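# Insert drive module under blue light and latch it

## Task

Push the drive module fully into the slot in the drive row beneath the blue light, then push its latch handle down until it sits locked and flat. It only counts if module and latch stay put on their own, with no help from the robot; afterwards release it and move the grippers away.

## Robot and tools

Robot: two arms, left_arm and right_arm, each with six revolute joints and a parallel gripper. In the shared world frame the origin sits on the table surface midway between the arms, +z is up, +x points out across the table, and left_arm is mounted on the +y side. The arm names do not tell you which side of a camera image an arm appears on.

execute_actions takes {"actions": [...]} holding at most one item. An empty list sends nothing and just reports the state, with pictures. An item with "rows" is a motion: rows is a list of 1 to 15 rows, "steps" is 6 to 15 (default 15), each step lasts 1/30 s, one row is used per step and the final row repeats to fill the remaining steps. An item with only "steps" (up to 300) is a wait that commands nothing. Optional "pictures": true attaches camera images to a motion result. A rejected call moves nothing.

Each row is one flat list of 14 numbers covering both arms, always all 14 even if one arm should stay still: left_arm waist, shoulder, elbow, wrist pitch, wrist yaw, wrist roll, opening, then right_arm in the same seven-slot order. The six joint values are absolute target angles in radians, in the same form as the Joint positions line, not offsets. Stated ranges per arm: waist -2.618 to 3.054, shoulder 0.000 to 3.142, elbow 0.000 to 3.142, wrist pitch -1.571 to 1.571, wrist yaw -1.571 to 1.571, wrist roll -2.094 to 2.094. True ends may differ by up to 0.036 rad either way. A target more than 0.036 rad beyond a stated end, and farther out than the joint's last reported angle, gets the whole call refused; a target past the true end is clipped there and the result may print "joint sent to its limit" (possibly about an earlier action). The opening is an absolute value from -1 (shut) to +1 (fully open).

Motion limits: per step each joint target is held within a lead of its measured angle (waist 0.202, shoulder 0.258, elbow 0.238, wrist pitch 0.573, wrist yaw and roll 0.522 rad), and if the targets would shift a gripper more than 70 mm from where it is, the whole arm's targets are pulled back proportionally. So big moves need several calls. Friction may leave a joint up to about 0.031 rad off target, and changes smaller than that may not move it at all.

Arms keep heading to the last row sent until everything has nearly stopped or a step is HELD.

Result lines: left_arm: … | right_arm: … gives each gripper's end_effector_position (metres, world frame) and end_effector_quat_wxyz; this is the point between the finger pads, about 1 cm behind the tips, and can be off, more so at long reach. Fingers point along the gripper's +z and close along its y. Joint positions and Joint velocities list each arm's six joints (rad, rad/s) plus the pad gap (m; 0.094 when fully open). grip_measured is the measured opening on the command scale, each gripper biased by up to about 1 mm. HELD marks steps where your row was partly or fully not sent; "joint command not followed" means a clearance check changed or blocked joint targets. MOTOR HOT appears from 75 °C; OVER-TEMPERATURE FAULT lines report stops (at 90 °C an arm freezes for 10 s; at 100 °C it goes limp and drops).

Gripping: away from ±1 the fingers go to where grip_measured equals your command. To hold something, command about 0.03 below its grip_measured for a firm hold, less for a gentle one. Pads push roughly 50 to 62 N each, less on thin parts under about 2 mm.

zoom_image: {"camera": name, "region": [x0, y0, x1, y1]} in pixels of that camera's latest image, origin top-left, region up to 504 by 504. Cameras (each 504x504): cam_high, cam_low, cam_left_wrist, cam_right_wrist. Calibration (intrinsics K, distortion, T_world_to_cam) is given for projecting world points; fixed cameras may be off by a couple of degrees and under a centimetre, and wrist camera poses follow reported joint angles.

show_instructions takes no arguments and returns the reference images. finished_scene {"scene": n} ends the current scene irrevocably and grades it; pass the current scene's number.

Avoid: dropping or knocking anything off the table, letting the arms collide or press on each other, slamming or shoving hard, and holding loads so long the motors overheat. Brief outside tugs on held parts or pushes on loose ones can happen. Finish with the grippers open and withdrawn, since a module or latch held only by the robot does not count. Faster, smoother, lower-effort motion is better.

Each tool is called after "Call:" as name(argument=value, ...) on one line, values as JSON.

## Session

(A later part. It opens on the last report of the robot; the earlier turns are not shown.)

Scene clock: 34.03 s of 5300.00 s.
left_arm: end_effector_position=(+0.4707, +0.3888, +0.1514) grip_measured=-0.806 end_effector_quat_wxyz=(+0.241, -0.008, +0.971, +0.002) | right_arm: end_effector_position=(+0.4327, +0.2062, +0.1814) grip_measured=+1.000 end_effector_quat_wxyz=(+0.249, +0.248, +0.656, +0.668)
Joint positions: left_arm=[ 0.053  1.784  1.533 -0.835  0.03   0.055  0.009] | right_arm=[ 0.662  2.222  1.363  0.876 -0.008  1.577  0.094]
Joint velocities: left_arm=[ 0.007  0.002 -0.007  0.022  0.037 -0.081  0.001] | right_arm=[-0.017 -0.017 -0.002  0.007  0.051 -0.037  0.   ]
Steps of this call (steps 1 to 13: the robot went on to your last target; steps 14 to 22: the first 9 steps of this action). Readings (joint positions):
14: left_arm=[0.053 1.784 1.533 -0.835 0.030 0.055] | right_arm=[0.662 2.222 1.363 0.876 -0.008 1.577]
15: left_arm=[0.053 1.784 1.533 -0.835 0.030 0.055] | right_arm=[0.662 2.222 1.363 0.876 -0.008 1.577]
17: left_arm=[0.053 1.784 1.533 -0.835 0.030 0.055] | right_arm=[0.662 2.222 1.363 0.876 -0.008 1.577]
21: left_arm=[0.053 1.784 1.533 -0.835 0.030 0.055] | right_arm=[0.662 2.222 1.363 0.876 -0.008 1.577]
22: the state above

Call:
execute_actions(actions=[{"rows":[[0.056,1.78,1.52,-0.74,0.03,0.055,-0.84,0.66,2.24,1.38,0.87,0,1.57,1],[0.056,1.77,1.51,-0.74,0.03,0.055,-0.84,0.66,2.24,1.38,0.87,0,1.57,1],[0.056,1.76,1.50,-0.74,0.03,0.055,-0.84,0.66,2.24,1.38,0.87,0,1.57,1],[0.056,1.755,1.49,-0.74,0.03,0.055,-0.84,0.66,2.24,1.38,0.87,0,1.57,1],[0.056,1.748,1.48,-0.74,0.03,0.055,-0.84,0.66,2.24,1.38,0.87,0,1.57,1],[0.056,1.741,1.47,-0.74,0.03,0.055,-0.84,0.66,2.24,1.38,0.87,0,1.57,1],[0.056,1.735,1.462,-0.74,0.03,0.055,-0.84,0.66,2.24,1.38,0.87,0,1.57,1]],"steps":15}])

Call:
execute_actions(actions=[{"steps":7}], pictures=true)

Call:
zoom_image(camera="cam_right_wrist", region=[230, 160, 350, 320])

Call:
zoom_image(camera="cam_left_wrist", region=[170, 130, 350, 330])

Scene clock: 35.03 s of 5300.00 s.
left_arm: end_effector_position=(+0.4704, +0.3888, +0.1500) grip_measured=-0.806 end_effector_quat_wxyz=(+0.255, -0.008, +0.967, +0.003) | right_arm: end_effector_position=(+0.4327, +0.2062, +0.1814) grip_measured=+1.000 end_effector_quat_wxyz=(+0.249, +0.248, +0.656, +0.668)
Joint positions: left_arm=[ 0.053  1.759  1.484 -0.781  0.03   0.055  0.009] | right_arm=[ 0.662  2.222  1.363  0.876 -0.008  1.577  0.094]
Joint velocities: left_arm=[-0.002 -0.042 -0.105  0.11   0.037  0.066  0.   ] | right_arm=[-0.012  0.002 -0.012  0.022 -0.066 -0.037  0.   ]
Steps of this call (steps 1 to 6: the last 6 steps of your previous action; steps 7 to 15: the robot went on to your last target; steps 16 to 21: nothing new was sent; steps 22 to 30: the first 9 steps of this action). Readings (joint positions):
22: left_arm=[0.053 1.784 1.533 -0.835 0.030 0.055] | right_arm=[0.662 2.222 1.363 0.876 -0.008 1.577]
23: left_arm=[0.053 1.784 1.531 -0.834 0.030 0.055] | right_arm=[0.662 2.222 1.363 0.876 -0.008 1.577]
25: left_arm=[0.053 1.776 1.519 -0.821 0.030 0.055] | right_arm=[0.662 2.222 1.363 0.876 -0.008 1.577]
29: left_arm=[0.053 1.761 1.488 -0.786 0.030 0.055] | right_arm=[0.662 2.222 1.363 0.876 -0.008 1.577]
30: the state above

Scene clock: 35.27 s of 5300.00 s.
left_arm: end_effector_position=(+0.4719, +0.3889, +0.1496) grip_measured=-0.806 end_effector_quat_wxyz=(+0.259, -0.008, +0.966, +0.003) | right_arm: end_effector_position=(+0.4327, +0.2062, +0.1814) grip_measured=+1.000 end_effector_quat_wxyz=(+0.249, +0.248, +0.656, +0.668)
Joint positions: left_arm=[ 0.053  1.758  1.478 -0.768  0.03   0.055  0.009] | right_arm=[ 0.662  2.222  1.363  0.876 -0.008  1.577  0.094]
Joint velocities: left_arm=[ 0.012 -0.007 -0.002  0.007 -0.022  0.022  0.001] | right_arm=[-0.002  0.007 -0.002  0.037 -0.066 -0.007  0.   ]
Kept back: nothing.
Steps of this call (steps 1 to 6: the last 6 steps of your previous action; step 7: the robot went on to your last target). Readings (joint positions):
1: left_arm=[0.053 1.758 1.481 -0.778 0.030 0.055] | right_arm=[0.662 2.222 1.363 0.876 -0.008 1.577]
2: left_arm=[0.053 1.758 1.480 -0.775 0.030 0.055] | right_arm=[0.662 2.222 1.363 0.876 -0.008 1.577]
4: left_arm=[0.053 1.758 1.479 -0.771 0.030 0.055] | right_arm=[0.662 2.222 1.363 0.876 -0.008 1.577]
7: the state above
camera_calibration (this result's frames):
cam_left_wrist: T_world_to_cam=[[0.0479391, -0.998777, -0.0121296, 0.368638], [-0.993817, -0.0464764, -0.100839, 0.541484], [0.100152, 0.0168887, -0.994829, 0.21292], [0, 0, 0, 1]] pos_world=[0.499139, 0.389758, 0.270893]
cam_right_wrist: T_world_to_cam=[[-0.163569, 0.149061, -0.975206, 0.22414], [-0.985474, 0.0210884, 0.168515, 0.424689], [0.0456844, 0.988603, 0.143446, -0.150379], [0, 0, 0, 1]] pos_world=[0.462052, 0.106299, 0.168588]

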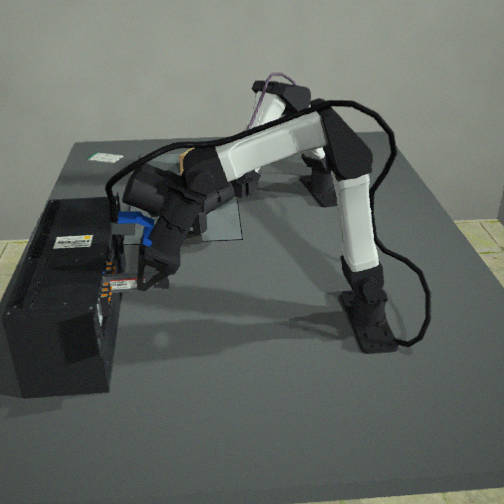

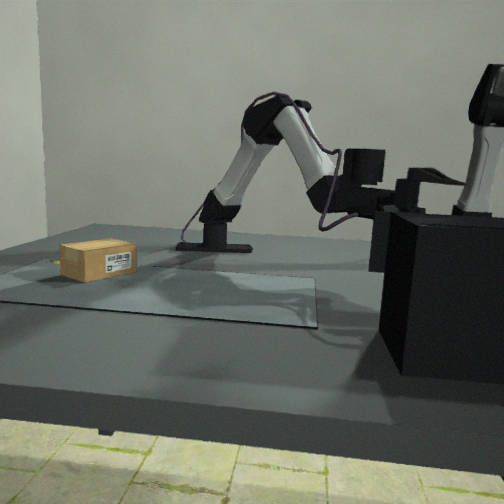

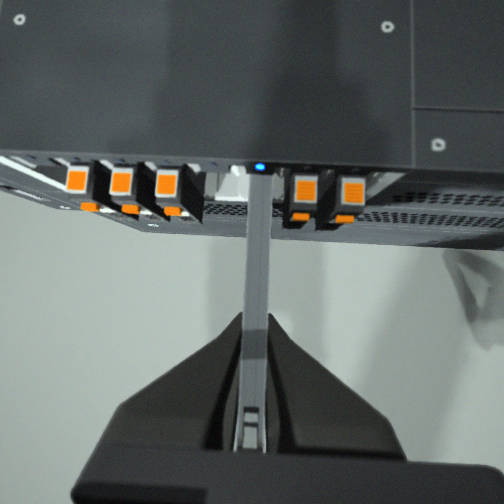

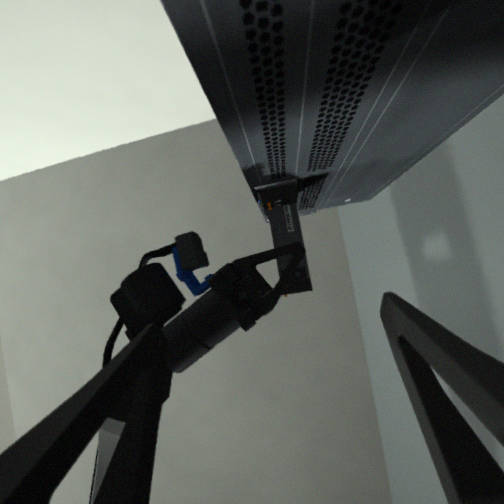

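Region (230, 160, 350, 320) of cam_right_wrist's 504x504 image, scaled by 3.150, with more detail than that image has; it fills the left 378 columns of this view, and the rest is white.

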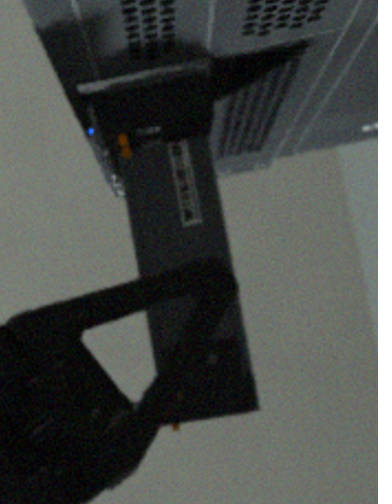

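Region (170, 130, 350, 330) of cam_left_wrist's 504x504 image, scaled by 2.520, with more detail than that image has; it fills the left 454 columns of this view, and the rest is white.

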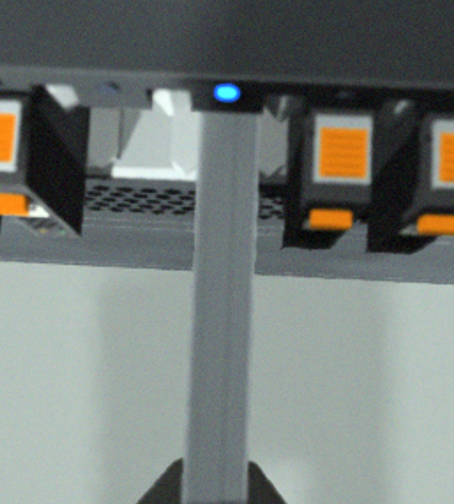

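Call:
execute_actions(actions=[{"rows":[[0.05,1.776,1.512,-0.741,0.03,0.055,-0.84,0.66,2.24,1.38,0.87,0,1.57,1],[0.05,1.779,1.516,-0.742,0.03,0.055,-0.84,0.66,2.24,1.38,0.87,0,1.57,1],[0.05,1.782,1.521,-0.743,0.03,0.055,-0.84,0.66,2.24,1.38,0.87,0,1.57,1],[0.05,1.786,1.526,-0.744,0.03,0.055,-0.84,0.66,2.24,1.38,0.87,0,1.57,1],[0.05,1.790,1.530,-0.745,0.03,0.055,-0.84,0.66,2.24,1.38,0.87,0,1.57,1],[0.05,1.794,1.535,-0.746,0.03,0.055,-0.84,0.66,2.24,1.38,0.87,0,1.57,1],[0.05,1.798,1.540,-0.747,0.03,0.055,-0.84,0.66,2.24,1.38,0.87,0,1.57,1],[0.05,1.802,1.544,-0.748,0.03,0.055,-0.84,0.66,2.24,1.38,0.87,0,1.57,1],[0.05,1.806,1.549,-0.749,0.03,0.055,-0.84,0.66,2.24,1.38,0.87,0,1.57,1],[0.05,1.810,1.554,-0.75,0.03,0.055,-0.84,0.66,2.24,1.38,0.87,0,1.57,1],[0.05,1.814,1.559,-0.751,0.03,0.055,-0.84,0.66,2.24,1.38,0.87,0,1.57,1],[0.05,1.818,1.563,-0.752,0.03,0.055,-0.84,0.66,2.24,1.38,0.87,0,1.57,1],[0.05,1.822,1.568,-0.753,0.03,0.055,-0.84,0.66,2.24,1.38,0.87,0,1.57,1],[0.05,1.826,1.573,-0.754,0.03,0.055,-0.84,0.66,2.24,1.38,0.87,0,1.57,1],[0.05,1.830,1.578,-0.755,0.03,0.055,-0.84,0.66,2.24,1.38,0.87,0,1.57,1]],"steps":15}])

Call:
execute_actions(actions=[{"steps":9}])

Scene clock: 36.10 s of 5300.00 s.
left_arm: end_effector_position=(+0.4810, +0.3896, +0.1499) grip_measured=-0.806 end_effector_quat_wxyz=(+0.261, -0.008, +0.965, +0.003) | right_arm: end_effector_position=(+0.4327, +0.2062, +0.1814) grip_measured=+1.000 end_effector_quat_wxyz=(+0.249, +0.248, +0.656, +0.668)
Joint positions: left_arm=[ 0.053  1.789  1.513 -0.766  0.03   0.055  0.009] | right_arm=[ 0.662  2.222  1.363  0.876 -0.008  1.577  0.094]
Joint velocities: left_arm=[ 0.002  0.11   0.125  0.051 -0.022 -0.007 -0.001] | right_arm=[ 0.007 -0.022  0.012  0.007  0.051 -0.051  0.   ]
Steps of this call (steps 1 to 16: the robot went on to your last target; steps 17 to 25: the first 9 steps of this action). Readings (joint positions):
17: left_arm=[0.053 1.758 1.477 -0.766 0.030 0.055] | right_arm=[0.662 2.222 1.363 0.876 -0.008 1.577]
18: left_arm=[0.053 1.759 1.479 -0.766 0.030 0.055] | right_arm=[0.662 2.222 1.363 0.876 -0.008 1.577]
20: left_arm=[0.053 1.767 1.487 -0.766 0.030 0.055] | right_arm=[0.662 2.222 1.363 0.876 -0.008 1.577]
24: left_arm=[0.053 1.784 1.508 -0.766 0.030 0.055] | right_arm=[0.662 2.222 1.363 0.876 -0.008 1.577]
25: the state above

Scene clock: 36.40 s of 5300.00 s.
left_arm: end_effector_position=(+0.4897, +0.3902, +0.1495) grip_measured=-0.806 end_effector_quat_wxyz=(+0.263, -0.008, +0.965, +0.003) | right_arm: end_effector_position=(+0.4327, +0.2062, +0.1814) grip_measured=+1.000 end_effector_quat_wxyz=(+0.249, +0.248, +0.656, +0.668)
Joint positions: left_arm=[ 0.053  1.82   1.547 -0.766  0.031  0.055  0.009] | right_arm=[ 0.662  2.222  1.363  0.876 -0.008  1.577  0.094]
Joint velocities: left_arm=[ 0.017  0.002 -0.002  0.037 -0.037 -0.022 -0.001] | right_arm=[-0.022 -0.007 -0.017  0.037 -0.022 -0.007  0.   ]
Kept back: nothing.
Steps of this call (steps 1 to 6: the last 6 steps of your previous action; steps 7 to 9: the robot went on to your last target). Readings (joint positions):
1: left_arm=[0.053 1.792 1.517 -0.766 0.030 0.055] | right_arm=[0.662 2.222 1.363 0.876 -0.008 1.577]
2: left_arm=[0.053 1.797 1.522 -0.766 0.030 0.055] | right_arm=[0.662 2.222 1.363 0.876 -0.008 1.577]
4: left_arm=[0.053 1.805 1.531 -0.766 0.030 0.055] | right_arm=[0.662 2.222 1.363 0.876 -0.008 1.577]
8: left_arm=[0.053 1.818 1.547 -0.766 0.031 0.055] | right_arm=[0.662 2.222 1.363 0.876 -0.008 1.577]
9: the state above

Call:
execute_actions(actions=[{"rows":[[0.044,1.837,1.585,-0.76,0.03,0.055,-0.84,0.66,2.24,1.38,0.87,0,1.57,1],[0.044,1.842,1.591,-0.765,0.03,0.055,-0.84,0.66,2.24,1.38,0.87,0,1.57,1],[0.044,1.847,1.598,-0.767,0.03,0.055,-0.84,0.66,2.24,1.38,0.87,0,1.57,1],[0.043,1.852,1.604,-0.769,0.03,0.055,-0.84,0.66,2.24,1.38,0.87,0,1.57,1],[0.043,1.857,1.611,-0.771,0.03,0.055,-0.84,0.66,2.24,1.38,0.87,0,1.57,1],[0.043,1.862,1.617,-0.772,0.03,0.055,-0.84,0.66,2.24,1.38,0.87,0,1.57,1],[0.042,1.867,1.624,-0.774,0.03,0.055,-0.84,0.66,2.24,1.38,0.87,0,1.57,1],[0.042,1.872,1.630,-0.775,0.03,0.055,-0.84,0.66,2.24,1.38,0.87,0,1.57,1],[0.042,1.877,1.637,-0.777,0.03,0.055,-0.84,0.66,2.24,1.38,0.87,0,1.57,1],[0.042,1.882,1.643,-0.778,0.03,0.055,-0.84,0.66,2.24,1.38,0.87,0,1.57,1],[0.041,1.887,1.650,-0.78,0.03,0.055,-0.84,0.66,2.24,1.38,0.87,0,1.57,1],[0.041,1.892,1.657,-0.782,0.03,0.055,-0.84,0.66,2.24,1.38,0.87,0,1.57,1],[0.041,1.897,1.663,-0.783,0.03,0.055,-0.84,0.66,2.24,1.38,0.87,0,1.57,1],[0.041,1.902,1.670,-0.785,0.03,0.055,-0.84,0.66,2.24,1.38,0.87,0,1.57,1],[0.041,1.907,1.677,-0.787,0.03,0.055,-0.84,0.66,2.24,1.38,0.87,0,1.57,1]],"steps":15}])

Call:
execute_actions(actions=[{"steps":9}], pictures=true)

Call:
zoom_image(camera="cam_right_wrist", region=[230, 160, 350, 320])

Scene clock: 37.17 s of 5300.00 s.
left_arm: end_effector_position=(+0.5002, +0.3903, +0.1496) grip_measured=-0.806 end_effector_quat_wxyz=(+0.264, -0.007, +0.964, +0.003) | right_arm: end_effector_position=(+0.4327, +0.2062, +0.1814) grip_measured=+1.000 end_effector_quat_wxyz=(+0.249, +0.248, +0.656, +0.668)
Joint positions: left_arm=[ 0.052  1.859  1.597 -0.775  0.031  0.055  0.009] | right_arm=[ 0.662  2.222  1.363  0.876 -0.008  1.577  0.094]
Joint velocities: left_arm=[-0.012  0.139  0.178 -0.066  0.037  0.007  0.001] | right_arm=[ 0.007 -0.012 -0.017 -0.007  0.037 -0.022  0.   ]
Steps of this call (steps 1 to 14: the robot went on to your last target; steps 15 to 23: the first 9 steps of this action). Readings (joint positions):
15: left_arm=[0.053 1.820 1.548 -0.766 0.031 0.055] | right_arm=[0.662 2.222 1.363 0.876 -0.008 1.577]
16: left_arm=[0.053 1.821 1.550 -0.768 0.031 0.055] | right_arm=[0.662 2.222 1.363 0.876 -0.008 1.577]
18: left_arm=[0.052 1.831 1.564 -0.772 0.031 0.055] | right_arm=[0.662 2.222 1.363 0.876 -0.008 1.577]
22: left_arm=[0.052 1.853 1.591 -0.774 0.031 0.055] | right_arm=[0.662 2.222 1.363 0.876 -0.008 1.577]
23: the state above

Scene clock: 37.47 s of 5300.00 s.
left_arm: end_effector_position=(+0.5109, +0.3904, +0.1497) grip_measured=-0.806 end_effector_quat_wxyz=(+0.266, -0.006, +0.964, +0.003) | right_arm: end_effector_position=(+0.4327, +0.2062, +0.1814) grip_measured=+1.000 end_effector_quat_wxyz=(+0.249, +0.248, +0.656, +0.668)
Joint positions: left_arm=[ 0.05   1.898  1.647 -0.782  0.031  0.055  0.009] | right_arm=[ 0.662  2.222  1.363  0.876 -0.008  1.577  0.094]
Joint velocities: left_arm=[-0.002  0.022  0.032 -0.007 -0.051 -0.095  0.001] | right_arm=[ 0.002  0.002 -0.012  0.125  0.007  0.051  0.   ]
Kept back: nothing.
Steps of this call (steps 1 to 6: the last 6 steps of your previous action; steps 7 to 9: the robot went on to your last target). Readings (joint positions):
1: left_arm=[0.051 1.864 1.604 -0.775 0.031 0.055] | right_arm=[0.662 2.222 1.363 0.876 -0.008 1.577]
2: left_arm=[0.051 1.869 1.610 -0.776 0.031 0.055] | right_arm=[0.662 2.222 1.363 0.876 -0.008 1.577]
4: left_arm=[0.051 1.879 1.623 -0.779 0.031 0.055] | right_arm=[0.662 2.222 1.363 0.876 -0.008 1.577]
8: left_arm=[0.051 1.896 1.645 -0.782 0.031 0.055] | right_arm=[0.662 2.222 1.363 0.876 -0.008 1.577]
9: the state above
camera_calibration (this result's frames):
cam_left_wrist: T_world_to_cam=[[0.0444991, -0.998942, -0.011649, 0.369975], [-0.992277, -0.0428447, -0.116411, 0.580464], [0.115789, 0.0167392, -0.993133, 0.200908], [0, 0, 0, 1]] pos_world=[0.536254, 0.39109, 0.27141]
cam_right_wrist: T_world_to_cam=[[-0.163569, 0.149061, -0.975206, 0.22414], [-0.985474, 0.0210884, 0.168515, 0.424689], [0.0456844, 0.988603, 0.143446, -0.150379], [0, 0, 0, 1]] pos_world=[0.462052, 0.106299, 0.168588]

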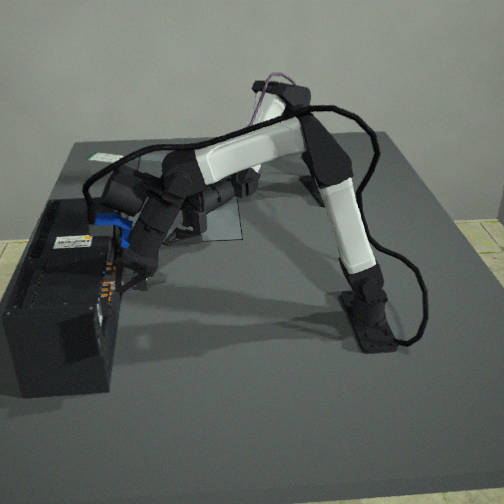

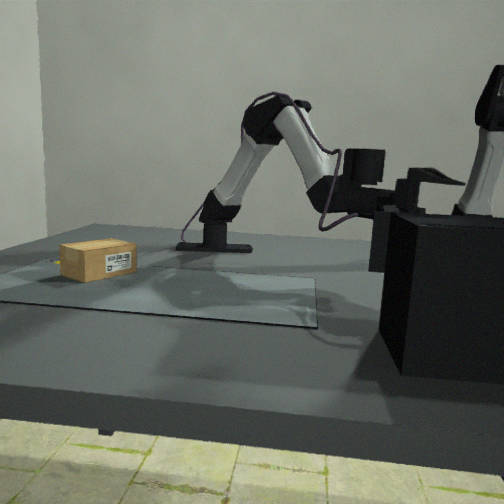

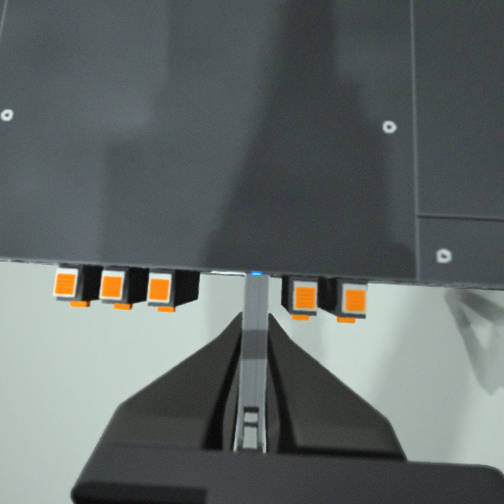

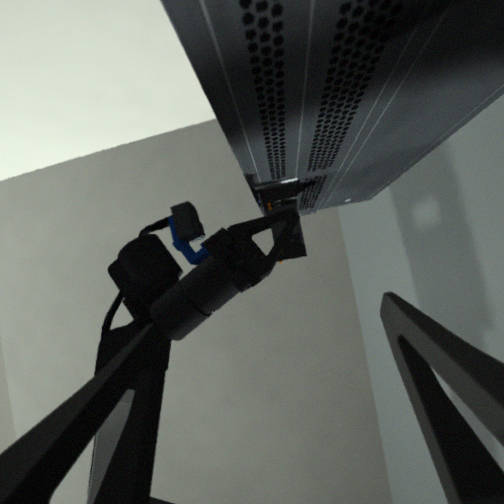

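Region (230, 160, 350, 320) of cam_right_wrist's 504x504 image, scaled by 3.150, with more detail than that image has; it fills the left 378 columns of this view, and the rest is white.

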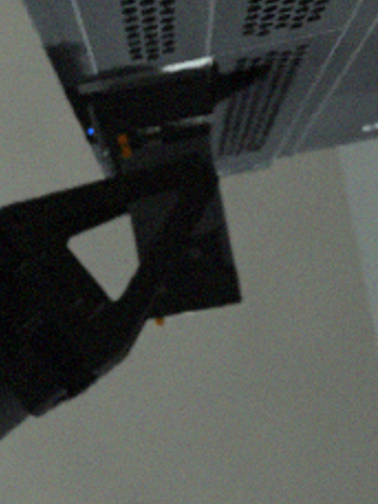

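Call:
execute_actions(actions=[{"rows":[[0.05,1.898,1.66,-0.775,0.03,0.055,-0.45,0.66,2.24,1.38,0.87,0,1.57,1]],"steps":8}])

Call:
execute_actions(actions=[{"rows":[[0.05,1.86,1.61,-0.75,0.02,0.04,-0.45,0.66,2.24,1.38,0.87,0,1.57,1],[0.05,1.83,1.57,-0.72,0.02,0.04,-0.45,0.66,2.24,1.38,0.87,0,1.57,1],[0.05,1.80,1.53,-0.69,0.02,0.04,-0.45,0.66,2.24,1.38,0.87,0,1.57,1],[0.05,1.77,1.49,-0.66,0.01,0.03,-0.45,0.66,2.24,1.38,0.87,0,1.57,1],[0.045,1.74,1.45,-0.63,0.01,0.03,-0.45,0.66,2.24,1.38,0.87,0,1.57,1],[0.045,1.71,1.41,-0.60,0.01,0.03,-0.45,0.66,2.24,1.38,0.87,0,1.57,1],[0.045,1.68,1.37,-0.57,0,0.02,-0.45,0.66,2.24,1.38,0.87,0,1.57,1],[0.04,1.65,1.33,-0.54,0,0.02,-0.45,0.66,2.24,1.38,0.87,0,1.57,1],[0.04,1.62,1.29,-0.51,0,0.01,-0.45,0.66,2.24,1.38,0.87,0,1.57,1],[0.04,1.59,1.25,-0.48,-0.01,0,-0.45,0.66,2.24,1.38,0.87,0,1.57,1],[0.04,1.56,1.21,-0.45,-0.013,-0.007,-0.45,0.66,2.24,1.38,0.87,0,1.57,1],[0.039,1.53,1.165,-0.42,-0.013,-0.007,-0.45,0.66,2.24,1.38,0.87,0,1.57,1],[0.039,1.50,1.12,-0.39,-0.013,-0.007,-0.45,0.66,2.24,1.38,0.87,0,1.57,1],[0.039,1.475,1.08,-0.365,-0.013,-0.007,-0.45,0.66,2.24,1.38,0.87,0,1.57,1],[0.039,1.456,1.052,-0.345,-0.013,-0.007,-0.45,0.66,2.24,1.38,0.87,0,1.57,1]],"steps":15}])

Call:
execute_actions(actions=[{"steps":14}], pictures=true)

Call:
zoom_image(camera="cam_right_wrist", region=[230, 160, 350, 320])

Scene clock: 38.40 s of 5300.00 s.
left_arm: end_effector_position=(+0.5107, +0.3903, +0.1500) grip_measured=-0.493 end_effector_quat_wxyz=(+0.266, -0.006, +0.964, +0.003) | right_arm: end_effector_position=(+0.4327, +0.2062, +0.1814) grip_measured=+1.000 end_effector_quat_wxyz=(+0.249, +0.248, +0.656, +0.668)
Joint positions: left_arm=[ 0.05   1.898  1.648 -0.785  0.031  0.055  0.024] | right_arm=[ 0.662  2.222  1.363  0.876 -0.008  1.577  0.094]
Joint velocities: left_arm=[ 0.007 -0.007 -0.017  0.007  0.037 -0.022  0.084] | right_arm=[ 0.002  0.012 -0.012 -0.022 -0.022  0.066  0.   ]
Steps of this call (steps 1 to 26: the robot went on to your last target; steps 27 to 28: the first 2 steps of this action). Readings (joint positions):
27: left_arm=[0.050 1.898 1.648 -0.785 0.031 0.055] | right_arm=[0.662 2.222 1.363 0.876 -0.008 1.577]
28: the state above

Scene clock: 38.90 s of 5300.00 s.
left_arm: end_effector_position=(+0.4727, +0.3891, +0.1519) grip_measured=-0.452 end_effector_quat_wxyz=(+0.300, -0.017, +0.954, +0.007) | right_arm: end_effector_position=(+0.4327, +0.2062, +0.1814) grip_measured=+1.000 end_effector_quat_wxyz=(+0.249, +0.248, +0.656, +0.668)
Joint positions: left_arm=[ 0.05   1.696  1.369 -0.636  0.021  0.034  0.026] | right_arm=[ 0.662  2.222  1.363  0.876 -0.008  1.577  0.094]
Joint velocities: left_arm=[-0.017 -0.945 -1.136  0.711  0.007 -0.212  0.001] | right_arm=[-0.012 -0.002 -0.002 -0.007  0.081 -0.007  0.   ]
Steps of this call (steps 1 to 6: the last 6 steps of your previous action; steps 7 to 15: the first 9 steps of this action). Readings (joint positions):
7: left_arm=[0.050 1.896 1.644 -0.780 0.031 0.054] | right_arm=[0.662 2.222 1.363 0.876 -0.008 1.577]
8: left_arm=[0.050 1.887 1.629 -0.768 0.031 0.052] | right_arm=[0.662 2.222 1.363 0.876 -0.008 1.577]
10: left_arm=[0.050 1.848 1.566 -0.736 0.030 0.049] | right_arm=[0.662 2.222 1.363 0.876 -0.008 1.577]
14: left_arm=[0.050 1.728 1.408 -0.660 0.023 0.038] | right_arm=[0.662 2.222 1.363 0.876 -0.008 1.577]
15: the state above

Scene clock: 39.37 s of 5300.00 s.
left_arm: end_effector_position=(+0.4429, +0.3901, +0.1578) grip_measured=-0.452 end_effector_quat_wxyz=(+0.377, -0.035, +0.926, +0.014) | right_arm: end_effector_position=(+0.4327, +0.2062, +0.1814) grip_measured=+1.000 end_effector_quat_wxyz=(+0.249, +0.248, +0.656, +0.668)
Joint positions: left_arm=[ 0.05   1.475  1.066 -0.388  0.002  0.001  0.026] | right_arm=[ 0.662  2.222  1.363  0.876 -0.008  1.577  0.094]
Joint velocities: left_arm=[-0.012  0.002  0.017  0.154 -0.022 -0.11  -0.   ] | right_arm=[ 0.007  0.002  0.007 -0.007 -0.037 -0.022  0.   ]
Kept back: nothing.
Steps of this call (steps 1 to 6: the last 6 steps of your previous action; steps 7 to 14: the robot went on to your last target). Readings (joint positions):
1: left_arm=[0.050 1.664 1.331 -0.610 0.018 0.030] | right_arm=[0.662 2.222 1.363 0.876 -0.008 1.577]
2: left_arm=[0.050 1.631 1.292 -0.582 0.015 0.024] | right_arm=[0.662 2.222 1.363 0.876 -0.008 1.577]
4: left_arm=[0.050 1.569 1.210 -0.524 0.010 0.015] | right_arm=[0.662 2.222 1.363 0.876 -0.008 1.577]
8: left_arm=[0.050 1.479 1.081 -0.442 0.005 0.006] | right_arm=[0.662 2.222 1.363 0.876 -0.008 1.577]
14: the state above
camera_calibration (this result's frames):
cam_left_wrist: T_world_to_cam=[[0.106922, -0.994266, -0.00184355, 0.34182], [-0.93382, -0.099785, -0.343545, 0.546116], [0.341391, 0.0384542, -0.939134, 0.0998307], [0, 0, 0, 1]] pos_world=[0.439345, 0.390515, 0.282]
cam_right_wrist: T_world_to_cam=[[-0.163569, 0.149061, -0.975206, 0.22414], [-0.985474, 0.0210884, 0.168515, 0.424689], [0.0456844, 0.988603, 0.143446, -0.150379], [0, 0, 0, 1]] pos_world=[0.462052, 0.106299, 0.168588]

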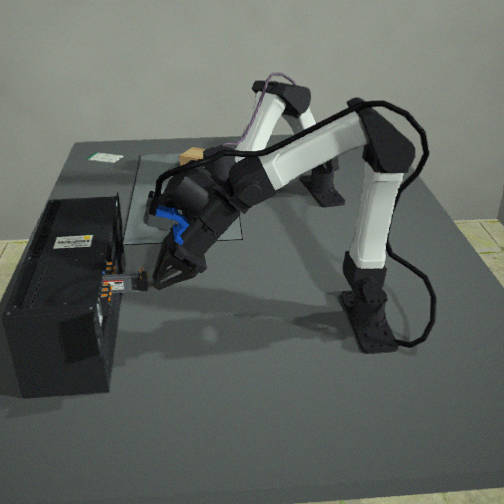

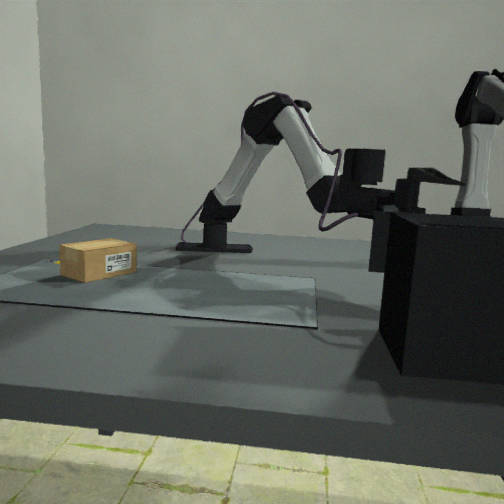

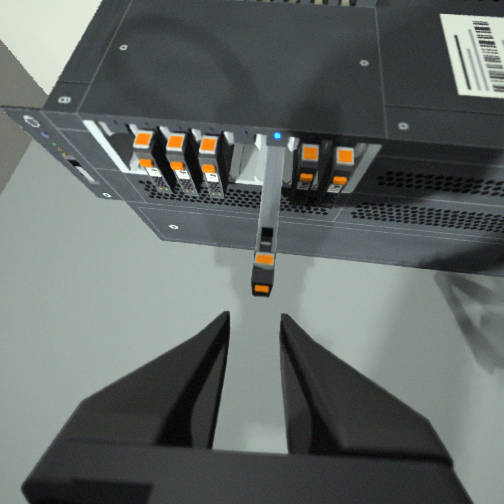

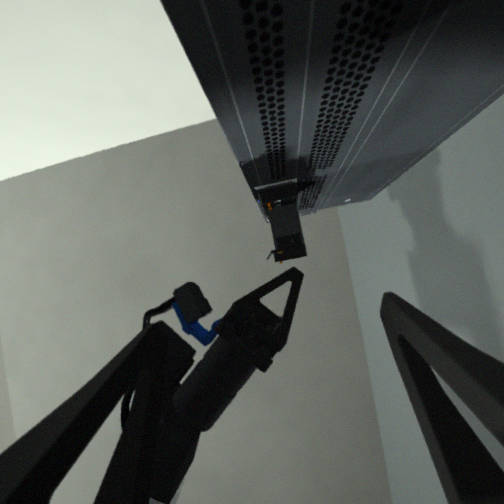

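Region (230, 160, 350, 320) of cam_right_wrist's 504x504 image, scaled by 3.150, with more detail than that image has; it fills the left 378 columns of this view, and the rest is white.

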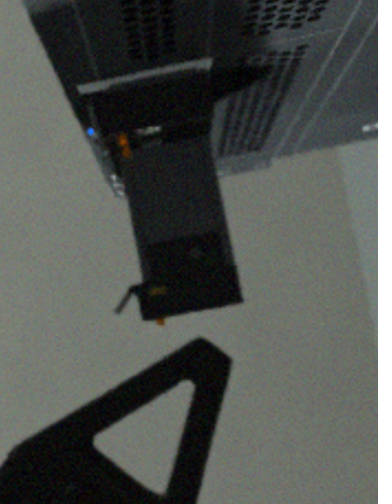

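Call:
execute_actions(actions=[{"rows":[[0.028,1.485,1.09,-0.345,-0.013,-0.007,-1,0.66,2.24,1.38,0.87,0,1.57,1],[0.028,1.49,1.095,-0.345,-0.013,-0.007,-1,0.66,2.24,1.38,0.87,0,1.57,1],[0.034,1.495,1.098,-0.345,-0.013,-0.007,-1,0.66,2.24,1.38,0.87,0,1.57,1],[0.035,1.50,1.102,-0.345,-0.013,-0.007,-1,0.66,2.24,1.38,0.87,0,1.57,1],[0.035,1.505,1.106,-0.345,-0.013,-0.007,-1,0.66,2.24,1.38,0.87,0,1.57,1],[0.035,1.51,1.11,-0.345,-0.013,-0.007,-1,0.66,2.24,1.38,0.87,0,1.57,1]],"steps":15}], pictures=true)

Call:
zoom_image(camera="cam_left_wrist", region=[190, 220, 330, 360])

Call:
zoom_image(camera="cam_right_wrist", region=[230, 160, 350, 320])

Scene clock: 40.10 s of 5300.00 s.
left_arm: end_effector_position=(+0.4524, +0.3876, +0.1630) grip_measured=-0.979 end_effector_quat_wxyz=(+0.389, -0.032, +0.921, +0.014) | right_arm: end_effector_position=(+0.4327, +0.2062, +0.1813) grip_measured=+1.000 end_effector_quat_wxyz=(+0.248, +0.248, +0.656, +0.668)
Joint positions: left_arm=[ 0.041  1.493  1.085 -0.363 -0.001 -0.001  0.001] | right_arm=[ 0.662  2.222  1.363  0.875 -0.008  1.577  0.094]
Joint velocities: left_arm=[-0.012  0.042  0.007  0.007  0.007 -0.007 -0.001] | right_arm=[ 0.007  0.002  0.017 -0.037  0.007  0.007  0.   ]
Steps of this call (steps 1 to 13: the robot went on to your last target; steps 14 to 22: the first 9 steps of this action). Readings (joint positions):
14: left_arm=[0.049 1.475 1.066 -0.367 0.000 -0.001] | right_arm=[0.662 2.222 1.363 0.875 -0.008 1.577]
15: left_arm=[0.046 1.475 1.066 -0.367 -0.000 -0.001] | right_arm=[0.662 2.222 1.363 0.875 -0.008 1.577]
17: left_arm=[0.041 1.476 1.067 -0.366 -0.000 -0.001] | right_arm=[0.662 2.222 1.363 0.875 -0.008 1.577]
21: left_arm=[0.041 1.491 1.083 -0.364 -0.001 -0.001] | right_arm=[0.662 2.222 1.363 0.875 -0.008 1.577]
22: the state above
camera_calibration (this result's frames):
cam_left_wrist: T_world_to_cam=[[0.101461, -0.994838, -0.00154673, 0.340934], [-0.925028, -0.0937684, -0.368146, 0.554193], [0.366101, 0.038783, -0.929767, 0.0888151], [0, 0, 0, 1]] pos_world=[0.445537, 0.387695, 0.287129]
cam_right_wrist: T_world_to_cam=[[-0.163816, 0.148783, -0.975207, 0.224213], [-0.985431, 0.0211365, 0.168758, 0.424633], [0.0457207, 0.988644, 0.143153, -0.150338], [0, 0, 0, 1]] pos_world=[0.46205, 0.106296, 0.168515]

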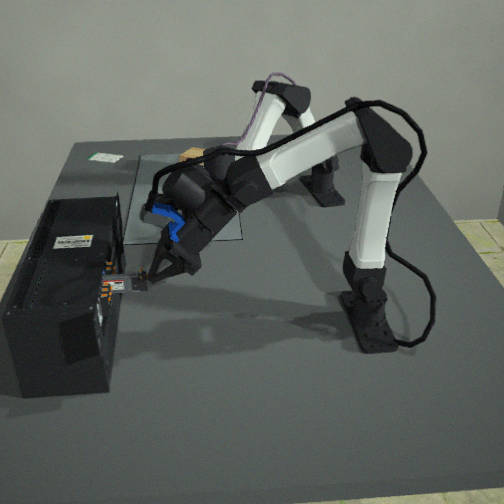

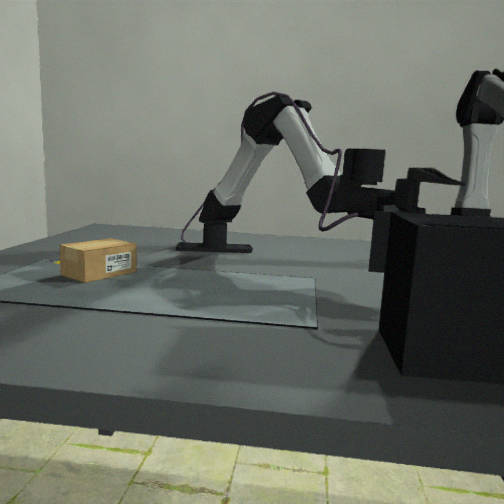

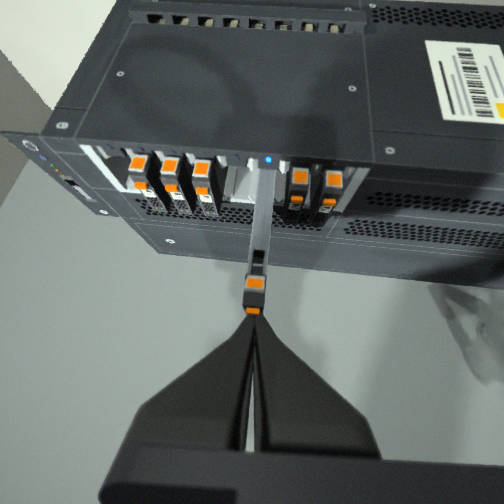

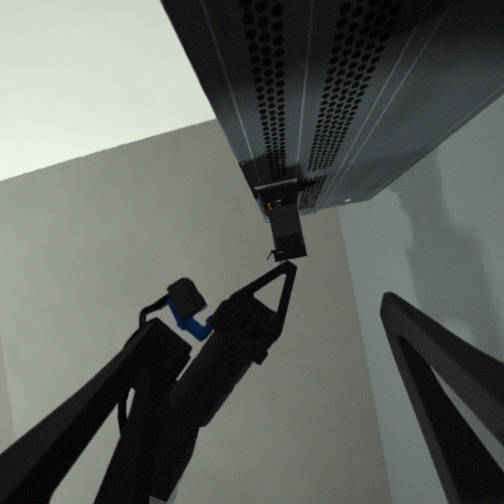

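Region (190, 220, 330, 360) of cam_left_wrist's 504x504 image, scaled by 3.600, with more detail than that image has.

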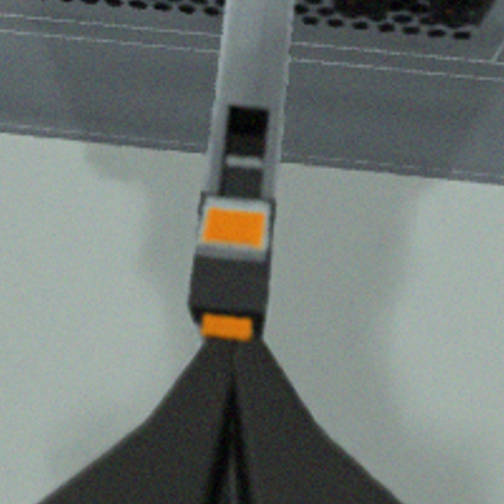

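Region (230, 160, 350, 320) of cam_right_wrist's 504x504 image, scaled by 3.150, with more detail than that image has; it fills the left 378 columns of this view, and the rest is white.

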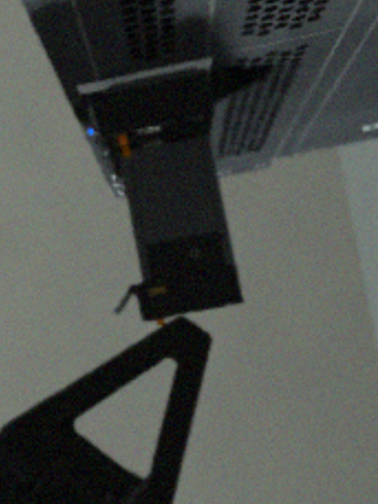

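Call:
execute_actions(actions=[{"rows":[[0.035,1.526,1.105,-0.355,-0.013,-0.007,-1,0.66,2.24,1.38,0.87,0,1.57,1],[0.035,1.526,1.105,-0.355,-0.013,-0.007,-1,0.66,2.24,1.38,0.87,0,1.57,1],[0.035,1.526,1.105,-0.355,-0.013,-0.007,-1,0.66,2.24,1.38,0.87,0,1.57,1],[0.035,1.528,1.108,-0.355,-0.013,-0.007,-1,0.66,2.24,1.38,0.87,0,1.57,1],[0.035,1.532,1.113,-0.35,-0.013,-0.007,-1,0.66,2.24,1.38,0.87,0,1.57,1],[0.035,1.537,1.12,-0.35,-0.013,-0.007,-1,0.66,2.24,1.38,0.87,0,1.57,1],[0.035,1.544,1.128,-0.35,-0.013,-0.007,-1,0.66,2.24,1.38,0.87,0,1.57,1],[0.035,1.552,1.137,-0.345,-0.013,-0.007,-1,0.66,2.24,1.38,0.87,0,1.57,1],[0.035,1.561,1.147,-0.345,-0.013,-0.007,-1,0.66,2.24,1.38,0.87,0,1.57,1],[0.035,1.571,1.157,-0.345,-0.013,-0.007,-1,0.66,2.24,1.38,0.87,0,1.57,1],[0.034,1.581,1.167,-0.345,-0.013,-0.007,-1,0.66,2.24,1.38,0.87,0,1.57,1],[0.034,1.591,1.177,-0.345,-0.013,-0.007,-1,0.66,2.24,1.38,0.87,0,1.57,1],[0.034,1.601,1.187,-0.345,-0.013,-0.007,-1,0.66,2.24,1.38,0.87,0,1.57,1],[0.034,1.611,1.197,-0.345,-0.013,-0.007,-1,0.66,2.24,1.38,0.87,0,1.57,1],[0.034,1.621,1.207,-0.345,-0.013,-0.007,-1,0.66,2.24,1.38,0.87,0,1.57,1]],"steps":15}])

Call:
execute_actions(actions=[{"steps":9}], pictures=true)

Call:
zoom_image(camera="cam_right_wrist", region=[230, 160, 350, 320])

Scene clock: 41.00 s of 5300.00 s.
left_arm: end_effector_position=(+0.4576, +0.3879, +0.1537) grip_measured=-0.979 end_effector_quat_wxyz=(+0.378, -0.032, +0.925, +0.013) | right_arm: end_effector_position=(+0.4327, +0.2062, +0.1813) grip_measured=+1.000 end_effector_quat_wxyz=(+0.248, +0.248, +0.656, +0.668)
Joint positions: left_arm=[ 0.041  1.533  1.101 -0.365 -0.001 -0.001  0.001] | right_arm=[ 0.662  2.222  1.363  0.875 -0.008  1.577  0.094]
Joint velocities: left_arm=[ 0.022  0.237  0.256 -0.007 -0.066 -0.022 -0.001] | right_arm=[ 0.007 -0.002 -0.012 -0.051  0.007 -0.007  0.   ]
Steps of this call (steps 1 to 6: the last 6 steps of your previous action; steps 7 to 15: the robot went on to your last target; steps 16 to 18: nothing new was sent; steps 19 to 27: the first 9 steps of this action). Readings (joint positions):
19: left_arm=[0.041 1.496 1.085 -0.363 -0.001 -0.001] | right_arm=[0.662 2.222 1.363 0.875 -0.008 1.577]
20: left_arm=[0.041 1.499 1.085 -0.363 -0.001 -0.001] | right_arm=[0.662 2.222 1.363 0.875 -0.008 1.577]
22: left_arm=[0.041 1.506 1.085 -0.363 -0.001 -0.001] | right_arm=[0.662 2.222 1.363 0.875 -0.008 1.577]
26: left_arm=[0.041 1.525 1.093 -0.365 -0.001 -0.001] | right_arm=[0.662 2.222 1.363 0.875 -0.008 1.577]
27: the state above

Scene clock: 41.30 s of 5300.00 s.
left_arm: end_effector_position=(+0.4786, +0.3894, +0.1566) grip_measured=-0.979 end_effector_quat_wxyz=(+0.381, -0.032, +0.924, +0.013) | right_arm: end_effector_position=(+0.4327, +0.2062, +0.1813) grip_measured=+1.000 end_effector_quat_wxyz=(+0.248, +0.248, +0.656, +0.668)
Joint positions: left_arm=[ 0.041  1.606  1.18  -0.362 -0.001 -0.001  0.001] | right_arm=[ 0.662  2.222  1.363  0.875 -0.008  1.577  0.094]
Joint velocities: left_arm=[ 0.017  0.061  0.027  0.022  0.022  0.007 -0.001] | right_arm=[-0.027  0.002 -0.002  0.037 -0.066  0.007  0.   ]
Kept back: nothing.
Steps of this call (steps 1 to 6: the last 6 steps of your previous action; steps 7 to 9: the robot went on to your last target). Readings (joint positions):
1: left_arm=[0.041 1.541 1.112 -0.365 -0.001 -0.001] | right_arm=[0.662 2.222 1.363 0.875 -0.008 1.577]
2: left_arm=[0.041 1.550 1.123 -0.365 -0.001 -0.001] | right_arm=[0.662 2.222 1.363 0.875 -0.008 1.577]
4: left_arm=[0.041 1.569 1.144 -0.364 -0.001 -0.001] | right_arm=[0.662 2.222 1.363 0.875 -0.008 1.577]
8: left_arm=[0.041 1.602 1.178 -0.362 -0.001 -0.001] | right_arm=[0.662 2.222 1.363 0.875 -0.008 1.577]
9: the state above
camera_calibration (this result's frames):
cam_left_wrist: T_world_to_cam=[[0.101432, -0.99484, -0.0020803, 0.340147], [-0.930793, -0.0941628, -0.353211, 0.5768], [0.351192, 0.037763, -0.935542, 0.0816152], [0, 0, 0, 1]] pos_world=[0.473717, 0.389623, 0.280794]
cam_right_wrist: T_world_to_cam=[[-0.163816, 0.148783, -0.975207, 0.224213], [-0.985431, 0.0211365, 0.168758, 0.424633], [0.0457207, 0.988644, 0.143153, -0.150338], [0, 0, 0, 1]] pos_world=[0.46205, 0.106296, 0.168515]

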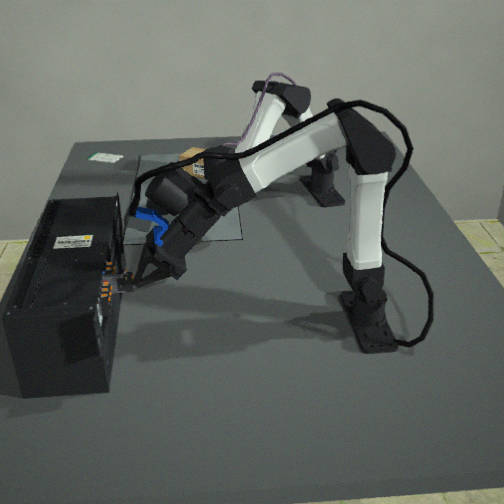

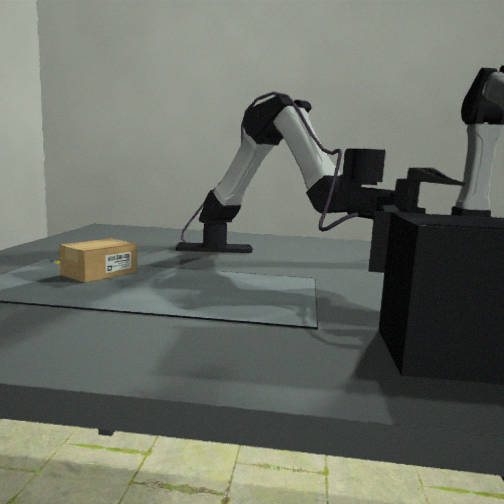

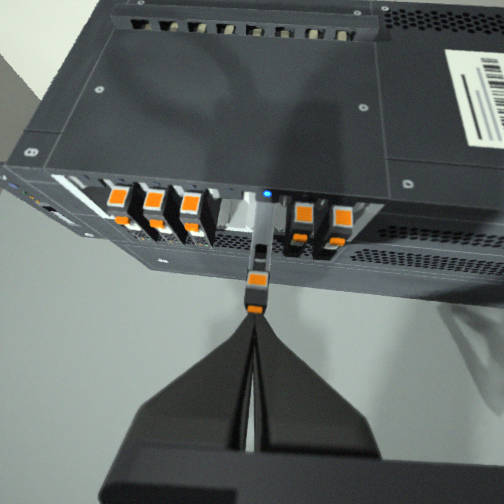

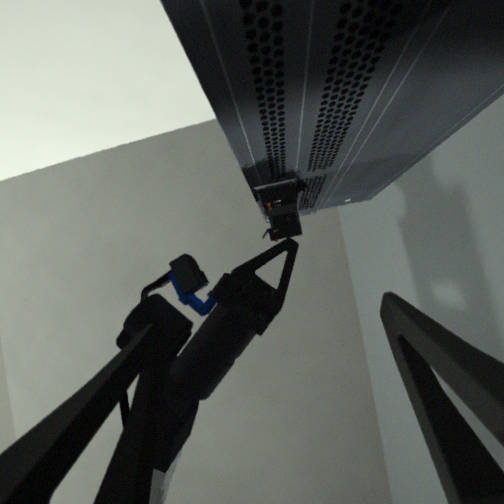

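Region (230, 160, 350, 320) of cam_right_wrist's 504x504 image, scaled by 3.150, with more detail than that image has; it fills the left 378 columns of this view, and the rest is white.

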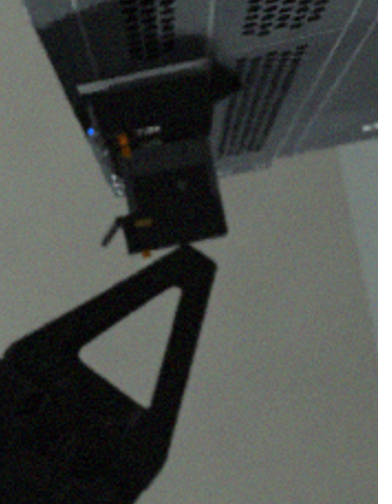

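Call:
execute_actions(actions=[{"rows":[[0.028,1.63,1.217,-0.345,-0.013,-0.007,-1,0.66,2.24,1.38,0.87,0,1.57,1],[0.028,1.64,1.228,-0.345,-0.013,-0.007,-1,0.66,2.24,1.38,0.87,0,1.57,1],[0.03,1.65,1.238,-0.345,-0.013,-0.007,-1,0.66,2.24,1.38,0.87,0,1.57,1],[0.03,1.66,1.249,-0.345,-0.013,-0.007,-1,0.66,2.24,1.38,0.87,0,1.57,1],[0.03,1.67,1.259,-0.345,-0.013,-0.007,-1,0.66,2.24,1.38,0.87,0,1.57,1],[0.03,1.68,1.27,-0.345,-0.013,-0.007,-1,0.66,2.24,1.38,0.87,0,1.57,1],[0.03,1.69,1.28,-0.345,-0.013,-0.007,-1,0.66,2.24,1.38,0.87,0,1.57,1],[0.03,1.70,1.291,-0.345,-0.013,-0.007,-1,0.66,2.24,1.38,0.87,0,1.57,1],[0.03,1.71,1.301,-0.345,-0.013,-0.007,-1,0.66,2.24,1.38,0.87,0,1.57,1],[0.029,1.72,1.312,-0.345,-0.013,-0.007,-1,0.66,2.24,1.38,0.87,0,1.57,1],[0.029,1.729,1.322,-0.345,-0.013,-0.007,-1,0.66,2.24,1.38,0.87,0,1.57,1],[0.029,1.737,1.331,-0.345,-0.013,-0.007,-1,0.66,2.24,1.38,0.87,0,1.57,1],[0.029,1.744,1.339,-0.345,-0.013,-0.007,-1,0.66,2.24,1.38,0.87,0,1.57,1],[0.029,1.75,1.346,-0.345,-0.013,-0.007,-1,0.66,2.24,1.38,0.87,0,1.57,1],[0.029,1.755,1.352,-0.345,-0.013,-0.007,-1,0.66,2.24,1.38,0.87,0,1.57,1]],"steps":15}])

Call:
execute_actions(actions=[{"steps":10}], pictures=true)

Call:
zoom_image(camera="cam_left_wrist", region=[160, 220, 360, 360])

Scene clock: 42.30 s of 5300.00 s.
left_arm: end_effector_position=(+0.4990, +0.3908, +0.1584) grip_measured=-0.979 end_effector_quat_wxyz=(+0.385, -0.032, +0.922, +0.013) | right_arm: end_effector_position=(+0.4327, +0.2062, +0.1813) grip_measured=+1.000 end_effector_quat_wxyz=(+0.248, +0.248, +0.656, +0.668)
Joint positions: left_arm=[ 0.041  1.677  1.259 -0.362 -0.001 -0.001  0.001] | right_arm=[ 0.662  2.222  1.363  0.875 -0.008  1.577  0.094]
Joint velocities: left_arm=[ 0.007  0.276  0.295  0.007 -0.022 -0.007  0.   ] | right_arm=[ 0.012 -0.002 -0.002  0.022 -0.022 -0.095  0.   ]
Steps of this call (steps 1 to 21: the robot went on to your last target; steps 22 to 30: the first 9 steps of this action). Readings (joint positions):
22: left_arm=[0.041 1.608 1.182 -0.362 -0.001 -0.001] | right_arm=[0.662 2.222 1.363 0.875 -0.008 1.577]
23: left_arm=[0.041 1.611 1.186 -0.362 -0.001 -0.001] | right_arm=[0.662 2.222 1.363 0.875 -0.008 1.577]
25: left_arm=[0.041 1.626 1.206 -0.362 -0.001 -0.001] | right_arm=[0.662 2.222 1.363 0.875 -0.008 1.577]
29: left_arm=[0.041 1.667 1.249 -0.362 -0.001 -0.001] | right_arm=[0.662 2.222 1.363 0.875 -0.008 1.577]
30: the state above

Scene clock: 42.63 s of 5300.00 s.
left_arm: end_effector_position=(+0.5072, +0.3917, +0.1497) grip_measured=-0.979 end_effector_quat_wxyz=(+0.367, -0.033, +0.929, +0.014) | right_arm: end_effector_position=(+0.4327, +0.2062, +0.1813) grip_measured=+1.000 end_effector_quat_wxyz=(+0.248, +0.248, +0.656, +0.668)
Joint positions: left_arm=[ 0.041  1.734  1.316 -0.399 -0.003 -0.001  0.001] | right_arm=[ 0.662  2.222  1.363  0.875 -0.008  1.577  0.094]
Joint velocities: left_arm=[-0.002  0.027  0.012 -0.007 -0.081  0.007 -0.   ] | right_arm=[ 0.007 -0.002 -0.022 -0.007  0.022 -0.066  0.   ]
Kept back: nothing.
Steps of this call (steps 1 to 6: the last 6 steps of your previous action; steps 7 to 10: the robot went on to your last target). Readings (joint positions):
1: left_arm=[0.041 1.688 1.269 -0.362 -0.001 -0.001] | right_arm=[0.662 2.222 1.363 0.875 -0.008 1.577]
2: left_arm=[0.041 1.698 1.280 -0.362 -0.001 -0.001] | right_arm=[0.662 2.222 1.363 0.875 -0.008 1.577]
4: left_arm=[0.041 1.714 1.296 -0.371 -0.001 -0.001] | right_arm=[0.662 2.222 1.363 0.875 -0.008 1.577]
8: left_arm=[0.041 1.731 1.313 -0.396 -0.003 -0.001] | right_arm=[0.662 2.222 1.363 0.875 -0.008 1.577]
10: the state above
camera_calibration (this result's frames):
cam_left_wrist: T_world_to_cam=[[0.102909, -0.994679, -0.00476452, 0.339162], [-0.940999, -0.0958004, -0.324566, 0.602714], [0.322383, 0.0378841, -0.945851, 0.0811691], [0, 0, 0, 1]] pos_world=[0.506083, 0.392022, 0.274011]
cam_right_wrist: T_world_to_cam=[[-0.163816, 0.148783, -0.975207, 0.224213], [-0.985431, 0.0211365, 0.168758, 0.424633], [0.0457207, 0.988644, 0.143153, -0.150338], [0, 0, 0, 1]] pos_world=[0.46205, 0.106296, 0.168515]

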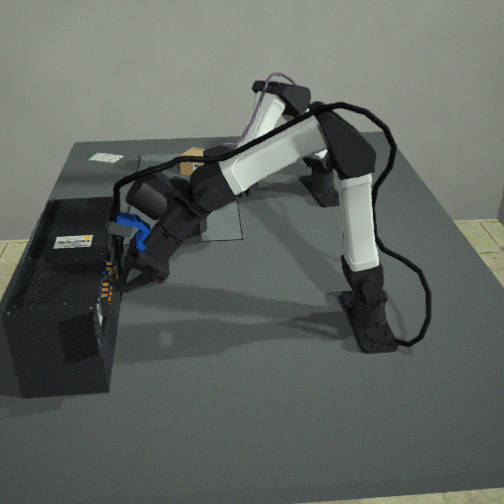

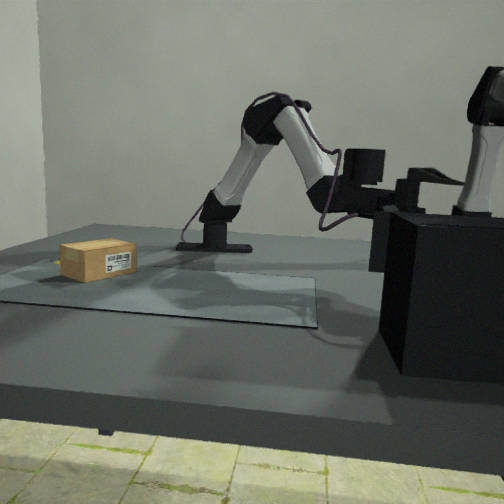

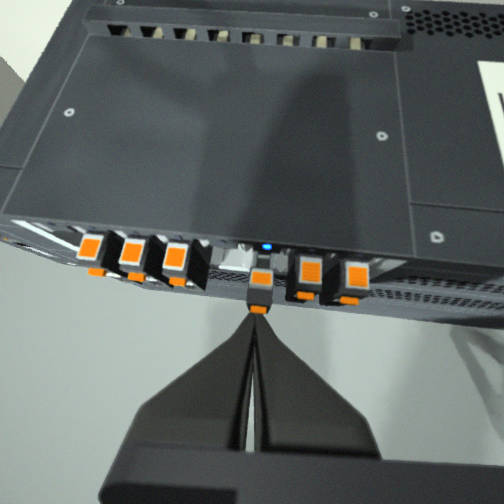

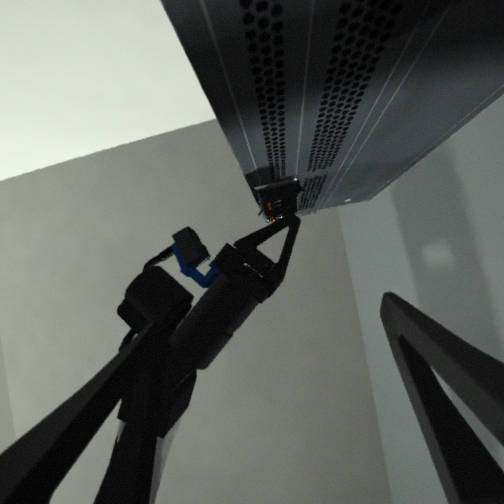

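Region (160, 220, 360, 360) of cam_left_wrist's 504x504 image, scaled by 2.520, with more detail than that image has; it fills the top 353 rows of this view, and the rest is white.

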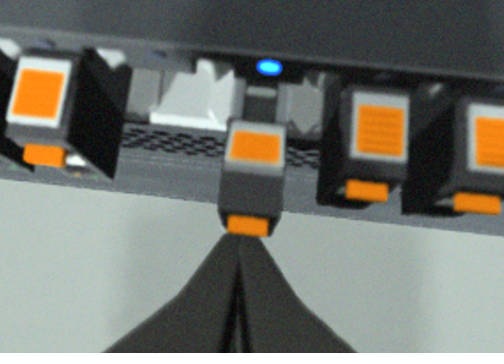

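~8 mm left; add force via q4/q3.

Call:
execute_actions(actions=[{"rows":[[0.022,1.75,1.355,-0.33,-0.003,-0.007,-1,0.66,2.24,1.38,0.87,0,1.57,1],[0.022,1.75,1.358,-0.315,-0.003,-0.007,-1,0.66,2.24,1.38,0.87,0,1.57,1],[0.024,1.75,1.361,-0.30,-0.003,-0.007,-1,0.66,2.24,1.38,0.87,0,1.57,1],[0.026,1.75,1.364,-0.285,-0.003,-0.007,-1,0.66,2.24,1.38,0.87,0,1.57,1],[0.026,1.75,1.367,-0.27,-0.003,-0.007,-1,0.66,2.24,1.38,0.87,0,1.57,1]],"steps":15}])

Call:
execute_actions(actions=[{"steps":7}])

Scene clock: 43.23 s of 5300.00 s.
left_arm: end_effector_position=(+0.5076, +0.3912, +0.1497) grip_measured=-0.979 end_effector_quat_wxyz=(+0.367, -0.032, +0.929, +0.015) | right_arm: end_effector_position=(+0.4327, +0.2062, +0.1813) grip_measured=+1.000 end_effector_quat_wxyz=(+0.248, +0.248, +0.656, +0.668)
Joint positions: left_arm=[ 0.039  1.736  1.317 -0.399 -0.006 -0.001  0.001] | right_arm=[ 0.662  2.222  1.363  0.875 -0.008  1.577  0.094]
Joint velocities: left_arm=[-0.002 -0.007  0.002  0.007 -0.037 -0.081 -0.001] | right_arm=[-0.007 -0.007  0.007 -0.11  -0.007  0.037  0.   ]
Steps of this call (steps 1 to 9: the robot went on to your last target; steps 10 to 18: the first 9 steps of this action). Readings (joint positions):
10: left_arm=[0.041 1.736 1.317 -0.401 -0.003 -0.001] | right_arm=[0.662 2.222 1.363 0.875 -0.008 1.577]
11: left_arm=[0.040 1.736 1.317 -0.401 -0.005 -0.001] | right_arm=[0.662 2.222 1.363 0.875 -0.008 1.577]
13: left_arm=[0.039 1.736 1.317 -0.400 -0.006 -0.001] | right_arm=[0.662 2.222 1.363 0.875 -0.008 1.577]
17: left_arm=[0.039 1.736 1.317 -0.399 -0.006 -0.001] | right_arm=[0.662 2.222 1.363 0.875 -0.008 1.577]
18: the state above

Scene clock: 43.47 s of 5300.00 s.
left_arm: end_effector_position=(+0.5076, +0.3912, +0.1497) grip_measured=-0.979 end_effector_quat_wxyz=(+0.367, -0.032, +0.929, +0.015) | right_arm: end_effector_position=(+0.4327, +0.2062, +0.1813) grip_measured=+1.000 end_effector_quat_wxyz=(+0.248, +0.248, +0.656, +0.668)
Joint positions: left_arm=[ 0.039  1.736  1.317 -0.399 -0.006 -0.001  0.001] | right_arm=[ 0.662  2.222  1.363  0.875 -0.008  1.577  0.094]
Joint velocities: left_arm=[ 0.007 -0.007  0.002 -0.022 -0.022 -0.095 -0.001] | right_arm=[-0.022 -0.002  0.002 -0.066 -0.007 -0.037  0.   ]
Kept back: nothing.
Steps of this call (steps 1 to 6: the last 6 steps of your previous action; step 7: the robot went on to your last target). Readings (joint positions):
1: left_arm=[0.039 1.736 1.317 -0.399 -0.006 -0.001] | right_arm=[0.662 2.222 1.363 0.875 -0.008 1.577]
2: left_arm=[0.039 1.736 1.317 -0.399 -0.006 -0.001] | right_arm=[0.662 2.222 1.363 0.875 -0.008 1.577]
4: left_arm=[0.039 1.736 1.317 -0.399 -0.006 -0.001] | right_arm=[0.662 2.222 1.363 0.875 -0.008 1.577]
7: the state above


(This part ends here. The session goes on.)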